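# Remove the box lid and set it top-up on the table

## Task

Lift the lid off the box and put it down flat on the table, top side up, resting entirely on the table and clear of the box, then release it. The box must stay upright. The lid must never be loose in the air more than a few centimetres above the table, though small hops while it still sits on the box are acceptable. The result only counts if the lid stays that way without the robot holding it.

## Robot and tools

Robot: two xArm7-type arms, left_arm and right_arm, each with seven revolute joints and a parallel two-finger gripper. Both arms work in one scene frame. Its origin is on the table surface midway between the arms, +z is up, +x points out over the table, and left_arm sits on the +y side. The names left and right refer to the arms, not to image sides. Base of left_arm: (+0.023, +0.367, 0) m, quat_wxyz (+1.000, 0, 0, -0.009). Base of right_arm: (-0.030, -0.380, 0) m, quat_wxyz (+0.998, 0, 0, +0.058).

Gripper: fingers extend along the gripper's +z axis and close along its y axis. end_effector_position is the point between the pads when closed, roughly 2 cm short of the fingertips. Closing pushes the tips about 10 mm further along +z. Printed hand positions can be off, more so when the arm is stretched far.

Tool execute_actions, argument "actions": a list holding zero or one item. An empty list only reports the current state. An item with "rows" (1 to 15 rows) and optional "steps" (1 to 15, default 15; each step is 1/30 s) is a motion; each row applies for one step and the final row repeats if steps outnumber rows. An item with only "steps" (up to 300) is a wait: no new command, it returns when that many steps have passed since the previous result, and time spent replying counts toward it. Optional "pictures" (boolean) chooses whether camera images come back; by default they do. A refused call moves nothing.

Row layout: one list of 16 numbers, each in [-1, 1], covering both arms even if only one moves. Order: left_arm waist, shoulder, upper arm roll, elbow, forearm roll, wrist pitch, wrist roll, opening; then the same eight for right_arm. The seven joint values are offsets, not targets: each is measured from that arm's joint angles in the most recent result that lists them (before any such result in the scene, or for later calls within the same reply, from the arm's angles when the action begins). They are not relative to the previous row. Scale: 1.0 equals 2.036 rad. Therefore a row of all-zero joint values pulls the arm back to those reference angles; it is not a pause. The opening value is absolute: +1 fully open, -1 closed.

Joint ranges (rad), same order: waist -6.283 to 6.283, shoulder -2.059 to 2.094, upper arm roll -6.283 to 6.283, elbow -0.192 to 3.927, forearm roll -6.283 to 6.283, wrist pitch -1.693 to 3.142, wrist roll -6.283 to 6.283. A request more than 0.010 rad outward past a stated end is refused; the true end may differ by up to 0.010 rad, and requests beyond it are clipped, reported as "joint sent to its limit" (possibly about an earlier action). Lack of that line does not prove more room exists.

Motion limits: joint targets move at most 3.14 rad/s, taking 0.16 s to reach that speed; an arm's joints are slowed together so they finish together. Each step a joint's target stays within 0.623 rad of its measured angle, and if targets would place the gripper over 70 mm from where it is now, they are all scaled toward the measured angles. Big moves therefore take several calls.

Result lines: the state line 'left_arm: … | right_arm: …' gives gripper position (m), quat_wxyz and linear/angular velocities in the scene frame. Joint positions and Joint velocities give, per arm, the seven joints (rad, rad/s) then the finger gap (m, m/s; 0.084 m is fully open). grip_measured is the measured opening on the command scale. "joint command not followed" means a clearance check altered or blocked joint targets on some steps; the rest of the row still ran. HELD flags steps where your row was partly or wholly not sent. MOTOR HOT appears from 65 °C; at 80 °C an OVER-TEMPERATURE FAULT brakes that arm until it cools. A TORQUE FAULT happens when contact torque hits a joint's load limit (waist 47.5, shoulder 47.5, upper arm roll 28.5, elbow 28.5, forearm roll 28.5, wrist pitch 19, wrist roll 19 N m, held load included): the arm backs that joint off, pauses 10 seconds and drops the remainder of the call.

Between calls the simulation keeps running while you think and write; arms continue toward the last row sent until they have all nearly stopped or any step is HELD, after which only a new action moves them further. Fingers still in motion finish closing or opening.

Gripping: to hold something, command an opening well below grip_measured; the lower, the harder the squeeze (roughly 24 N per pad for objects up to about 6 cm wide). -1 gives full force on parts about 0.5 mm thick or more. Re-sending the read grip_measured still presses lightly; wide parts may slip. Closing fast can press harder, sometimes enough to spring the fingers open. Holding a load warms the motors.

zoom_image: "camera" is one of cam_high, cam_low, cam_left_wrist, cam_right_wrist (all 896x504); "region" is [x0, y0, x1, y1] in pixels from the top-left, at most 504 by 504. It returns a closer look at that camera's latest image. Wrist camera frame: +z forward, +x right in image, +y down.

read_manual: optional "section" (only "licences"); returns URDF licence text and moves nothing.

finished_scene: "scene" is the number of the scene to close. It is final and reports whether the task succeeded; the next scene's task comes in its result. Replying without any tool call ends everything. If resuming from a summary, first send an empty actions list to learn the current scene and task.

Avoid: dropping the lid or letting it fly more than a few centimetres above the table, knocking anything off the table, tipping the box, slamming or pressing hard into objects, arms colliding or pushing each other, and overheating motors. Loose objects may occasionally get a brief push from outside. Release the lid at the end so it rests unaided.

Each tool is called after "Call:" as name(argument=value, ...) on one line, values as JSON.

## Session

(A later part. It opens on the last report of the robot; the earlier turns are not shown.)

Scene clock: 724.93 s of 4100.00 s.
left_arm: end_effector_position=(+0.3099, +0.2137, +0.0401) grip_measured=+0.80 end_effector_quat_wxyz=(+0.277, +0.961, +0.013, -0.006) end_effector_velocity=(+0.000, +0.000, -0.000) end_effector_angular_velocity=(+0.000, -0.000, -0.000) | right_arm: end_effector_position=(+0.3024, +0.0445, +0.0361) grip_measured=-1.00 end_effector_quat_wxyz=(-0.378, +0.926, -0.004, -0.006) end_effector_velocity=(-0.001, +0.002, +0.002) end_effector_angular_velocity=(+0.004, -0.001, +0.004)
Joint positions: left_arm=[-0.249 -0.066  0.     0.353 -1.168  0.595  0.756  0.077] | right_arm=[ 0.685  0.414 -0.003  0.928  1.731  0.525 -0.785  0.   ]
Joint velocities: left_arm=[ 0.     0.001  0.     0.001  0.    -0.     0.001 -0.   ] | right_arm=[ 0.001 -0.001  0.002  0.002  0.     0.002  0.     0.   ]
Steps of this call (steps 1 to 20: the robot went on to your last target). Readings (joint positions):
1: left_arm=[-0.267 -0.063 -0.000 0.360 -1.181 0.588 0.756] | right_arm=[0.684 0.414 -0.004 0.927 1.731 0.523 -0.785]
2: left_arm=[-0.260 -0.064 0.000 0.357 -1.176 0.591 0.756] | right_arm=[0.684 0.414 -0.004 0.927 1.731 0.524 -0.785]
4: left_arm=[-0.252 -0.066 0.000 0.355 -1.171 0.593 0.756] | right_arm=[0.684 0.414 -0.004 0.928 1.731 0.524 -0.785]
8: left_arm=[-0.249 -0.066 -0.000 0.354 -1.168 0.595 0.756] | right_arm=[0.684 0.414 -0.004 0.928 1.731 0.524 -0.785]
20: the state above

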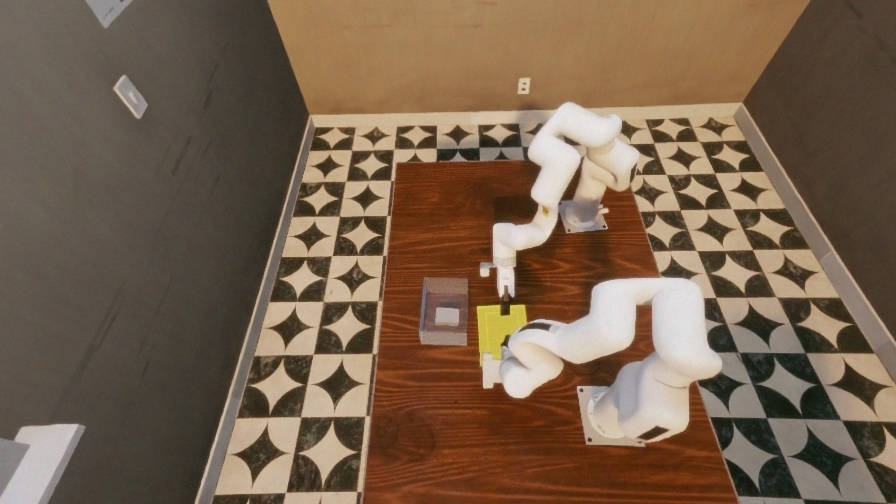

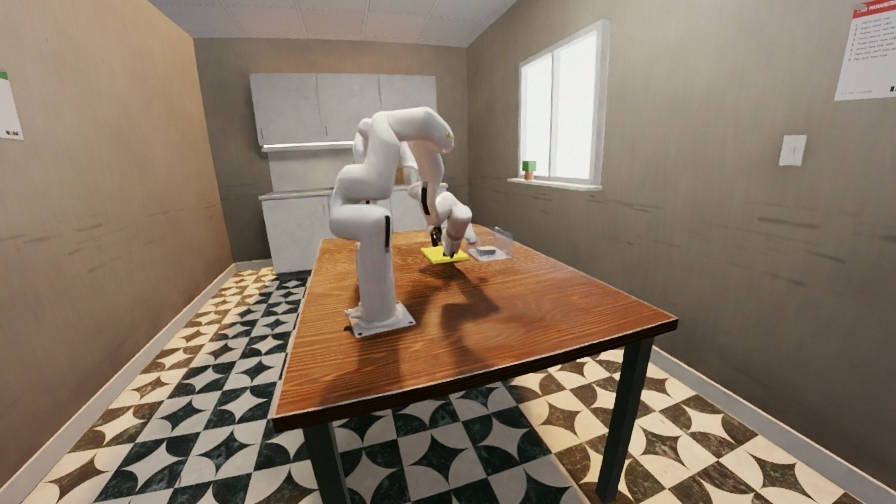

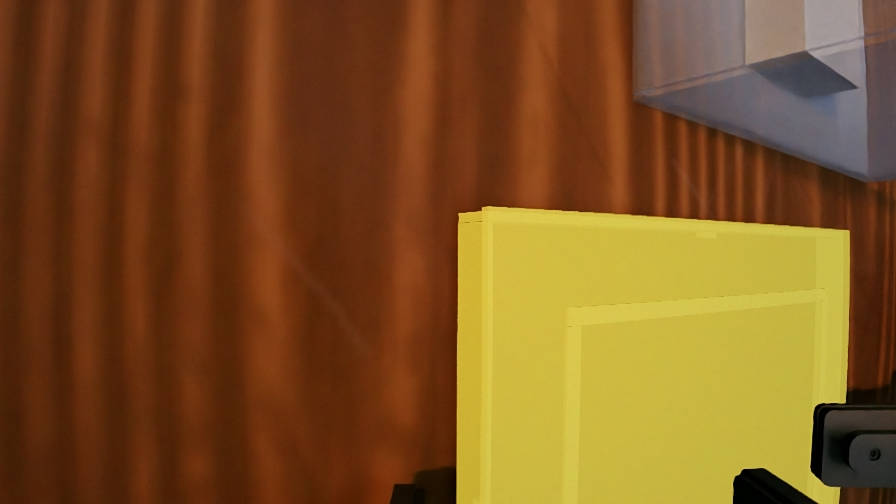

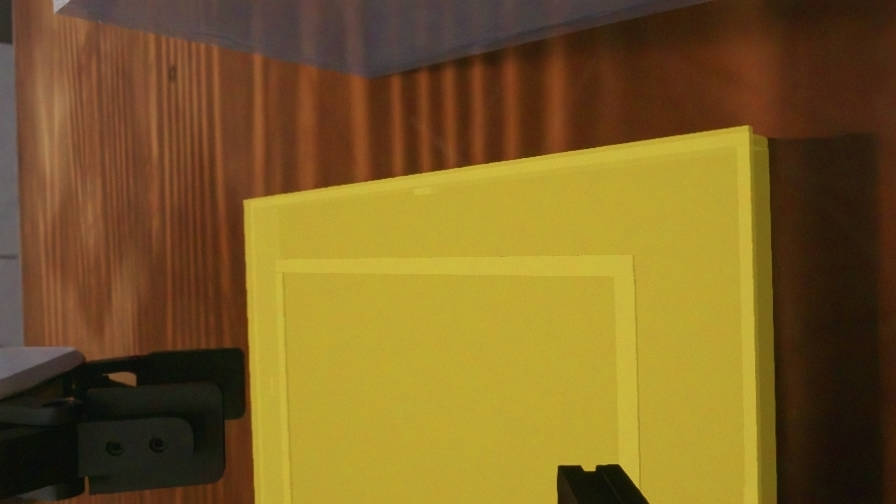

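Lid is flat. Lifting the right gripper off it.

Call:
execute_actions(actions=[{"rows": [[0.005,-0.005,0,0,0,0,0,0.8,0,-0.005,0,0,0,0,0,-1],[0.01,-0.01,0,0,0,0,0,0.8,0,-0.01,0,0,0,0,0,-1],[0.015,-0.02,0,0,0,0,0,0.8,-0.005,-0.015,0,0,0,0,0,-1],[0.02,-0.03,0,0,0,0,0,0.8,-0.01,-0.02,0,0,0,0,0,-1],[0.025,-0.04,0,0,0,0,0,0.8,-0.015,-0.025,0,0,0,0,0,-1],[0.03,-0.05,0,0,0,0,0,0.8,-0.02,-0.03,0,0,0,0,0,-1],[0.03,-0.05,0,0,0,0,0,0.8,-0.025,-0.035,0,0,0,0,0,-1],[0.03,-0.05,0,0,0,0,0,0.8,-0.03,-0.04,0,0,0,0,0,-1]], "steps": 15}])

Scene clock: 730.77 s of 4100.00 s.
left_arm: end_effector_position=(+0.3393, +0.2271, +0.0731) grip_measured=+0.80 end_effector_quat_wxyz=(+0.289, +0.956, +0.029, +0.049) end_effector_velocity=(-0.003, +0.000, -0.002) end_effector_angular_velocity=(+0.001, +0.007, -0.002) | right_arm: end_effector_position=(+0.3405, +0.0346, +0.0803) grip_measured=-1.00 end_effector_quat_wxyz=(-0.403, +0.914, -0.021, +0.033) end_effector_velocity=(-0.028, +0.013, -0.009) end_effector_angular_velocity=(-0.001, +0.031, +0.048)
Joint positions: left_arm=[-0.188 -0.167 -0.     0.353 -1.168  0.595  0.756  0.077] | right_arm=[ 0.624  0.333 -0.003  0.928  1.731  0.525 -0.785  0.   ]
Joint velocities: left_arm=[ 0.002  0.001 -0.003 -0.006  0.001  0.001 -0.    -0.   ] | right_arm=[ 0.008  0.005  0.037 -0.02   0.     0.009  0.     0.   ]
Steps of this call (steps 1 to 15: the robot went on to your last target; steps 16 to 90: nothing new was sent; then 2.33 s passed at rest; steps 91 to 105: all 15 steps of this action). Readings (joint positions):
91: left_arm=[-0.248 -0.066 0.000 0.353 -1.168 0.595 0.756] | right_arm=[0.685 0.412 -0.003 0.930 1.731 0.525 -0.785]
92: left_arm=[-0.247 -0.068 -0.000 0.353 -1.168 0.595 0.756] | right_arm=[0.685 0.411 -0.003 0.929 1.731 0.525 -0.785]
94: left_arm=[-0.236 -0.080 -0.001 0.352 -1.168 0.595 0.756] | right_arm=[0.683 0.401 -0.002 0.927 1.731 0.525 -0.785]
98: left_arm=[-0.202 -0.139 0.000 0.354 -1.168 0.595 0.756] | right_arm=[0.656 0.365 -0.002 0.928 1.731 0.525 -0.785]
105: the state above

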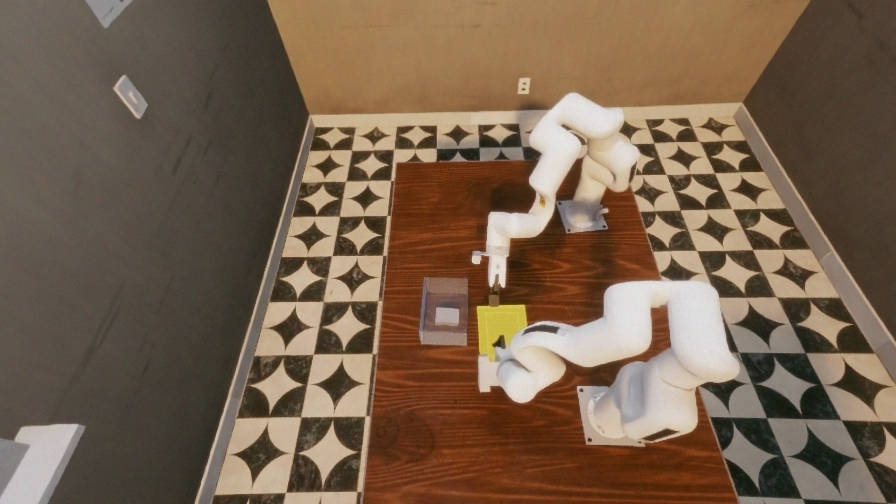

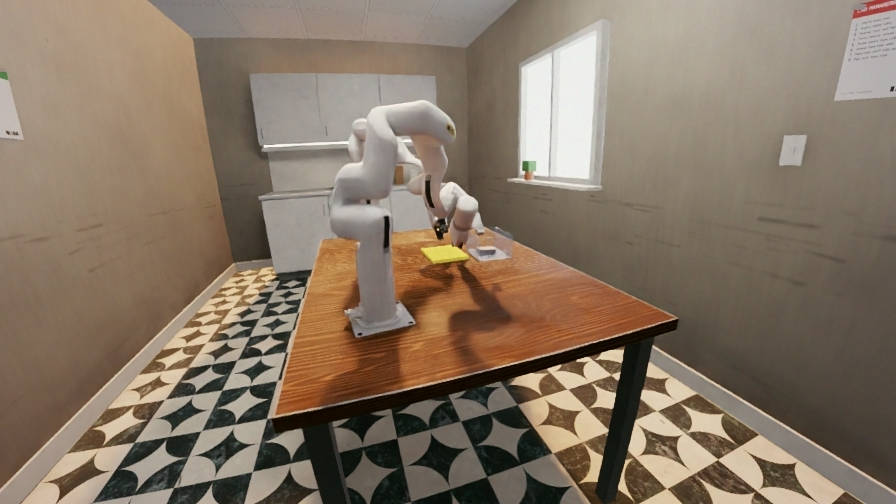

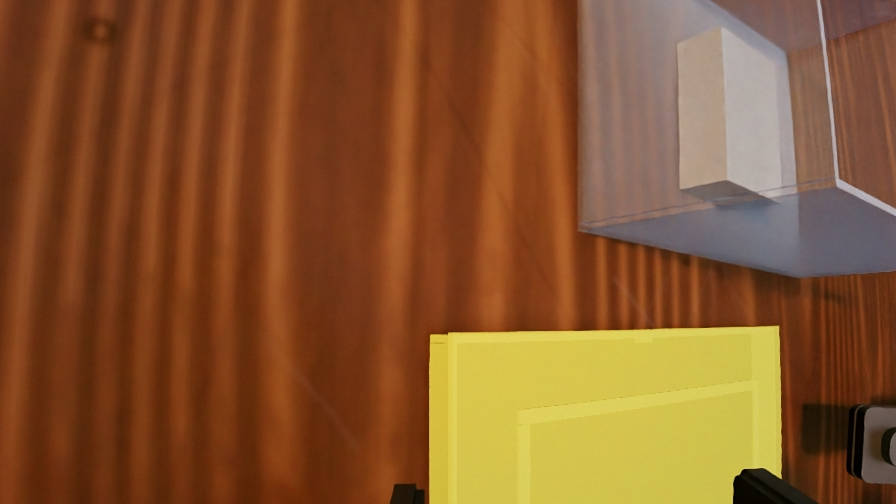

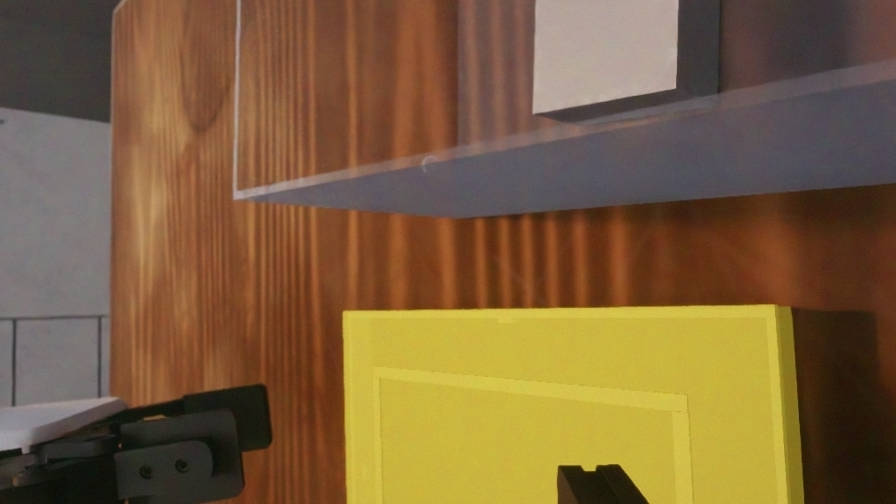

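Call:
finished_scene(scene=1)

The scene is finished: the task was done.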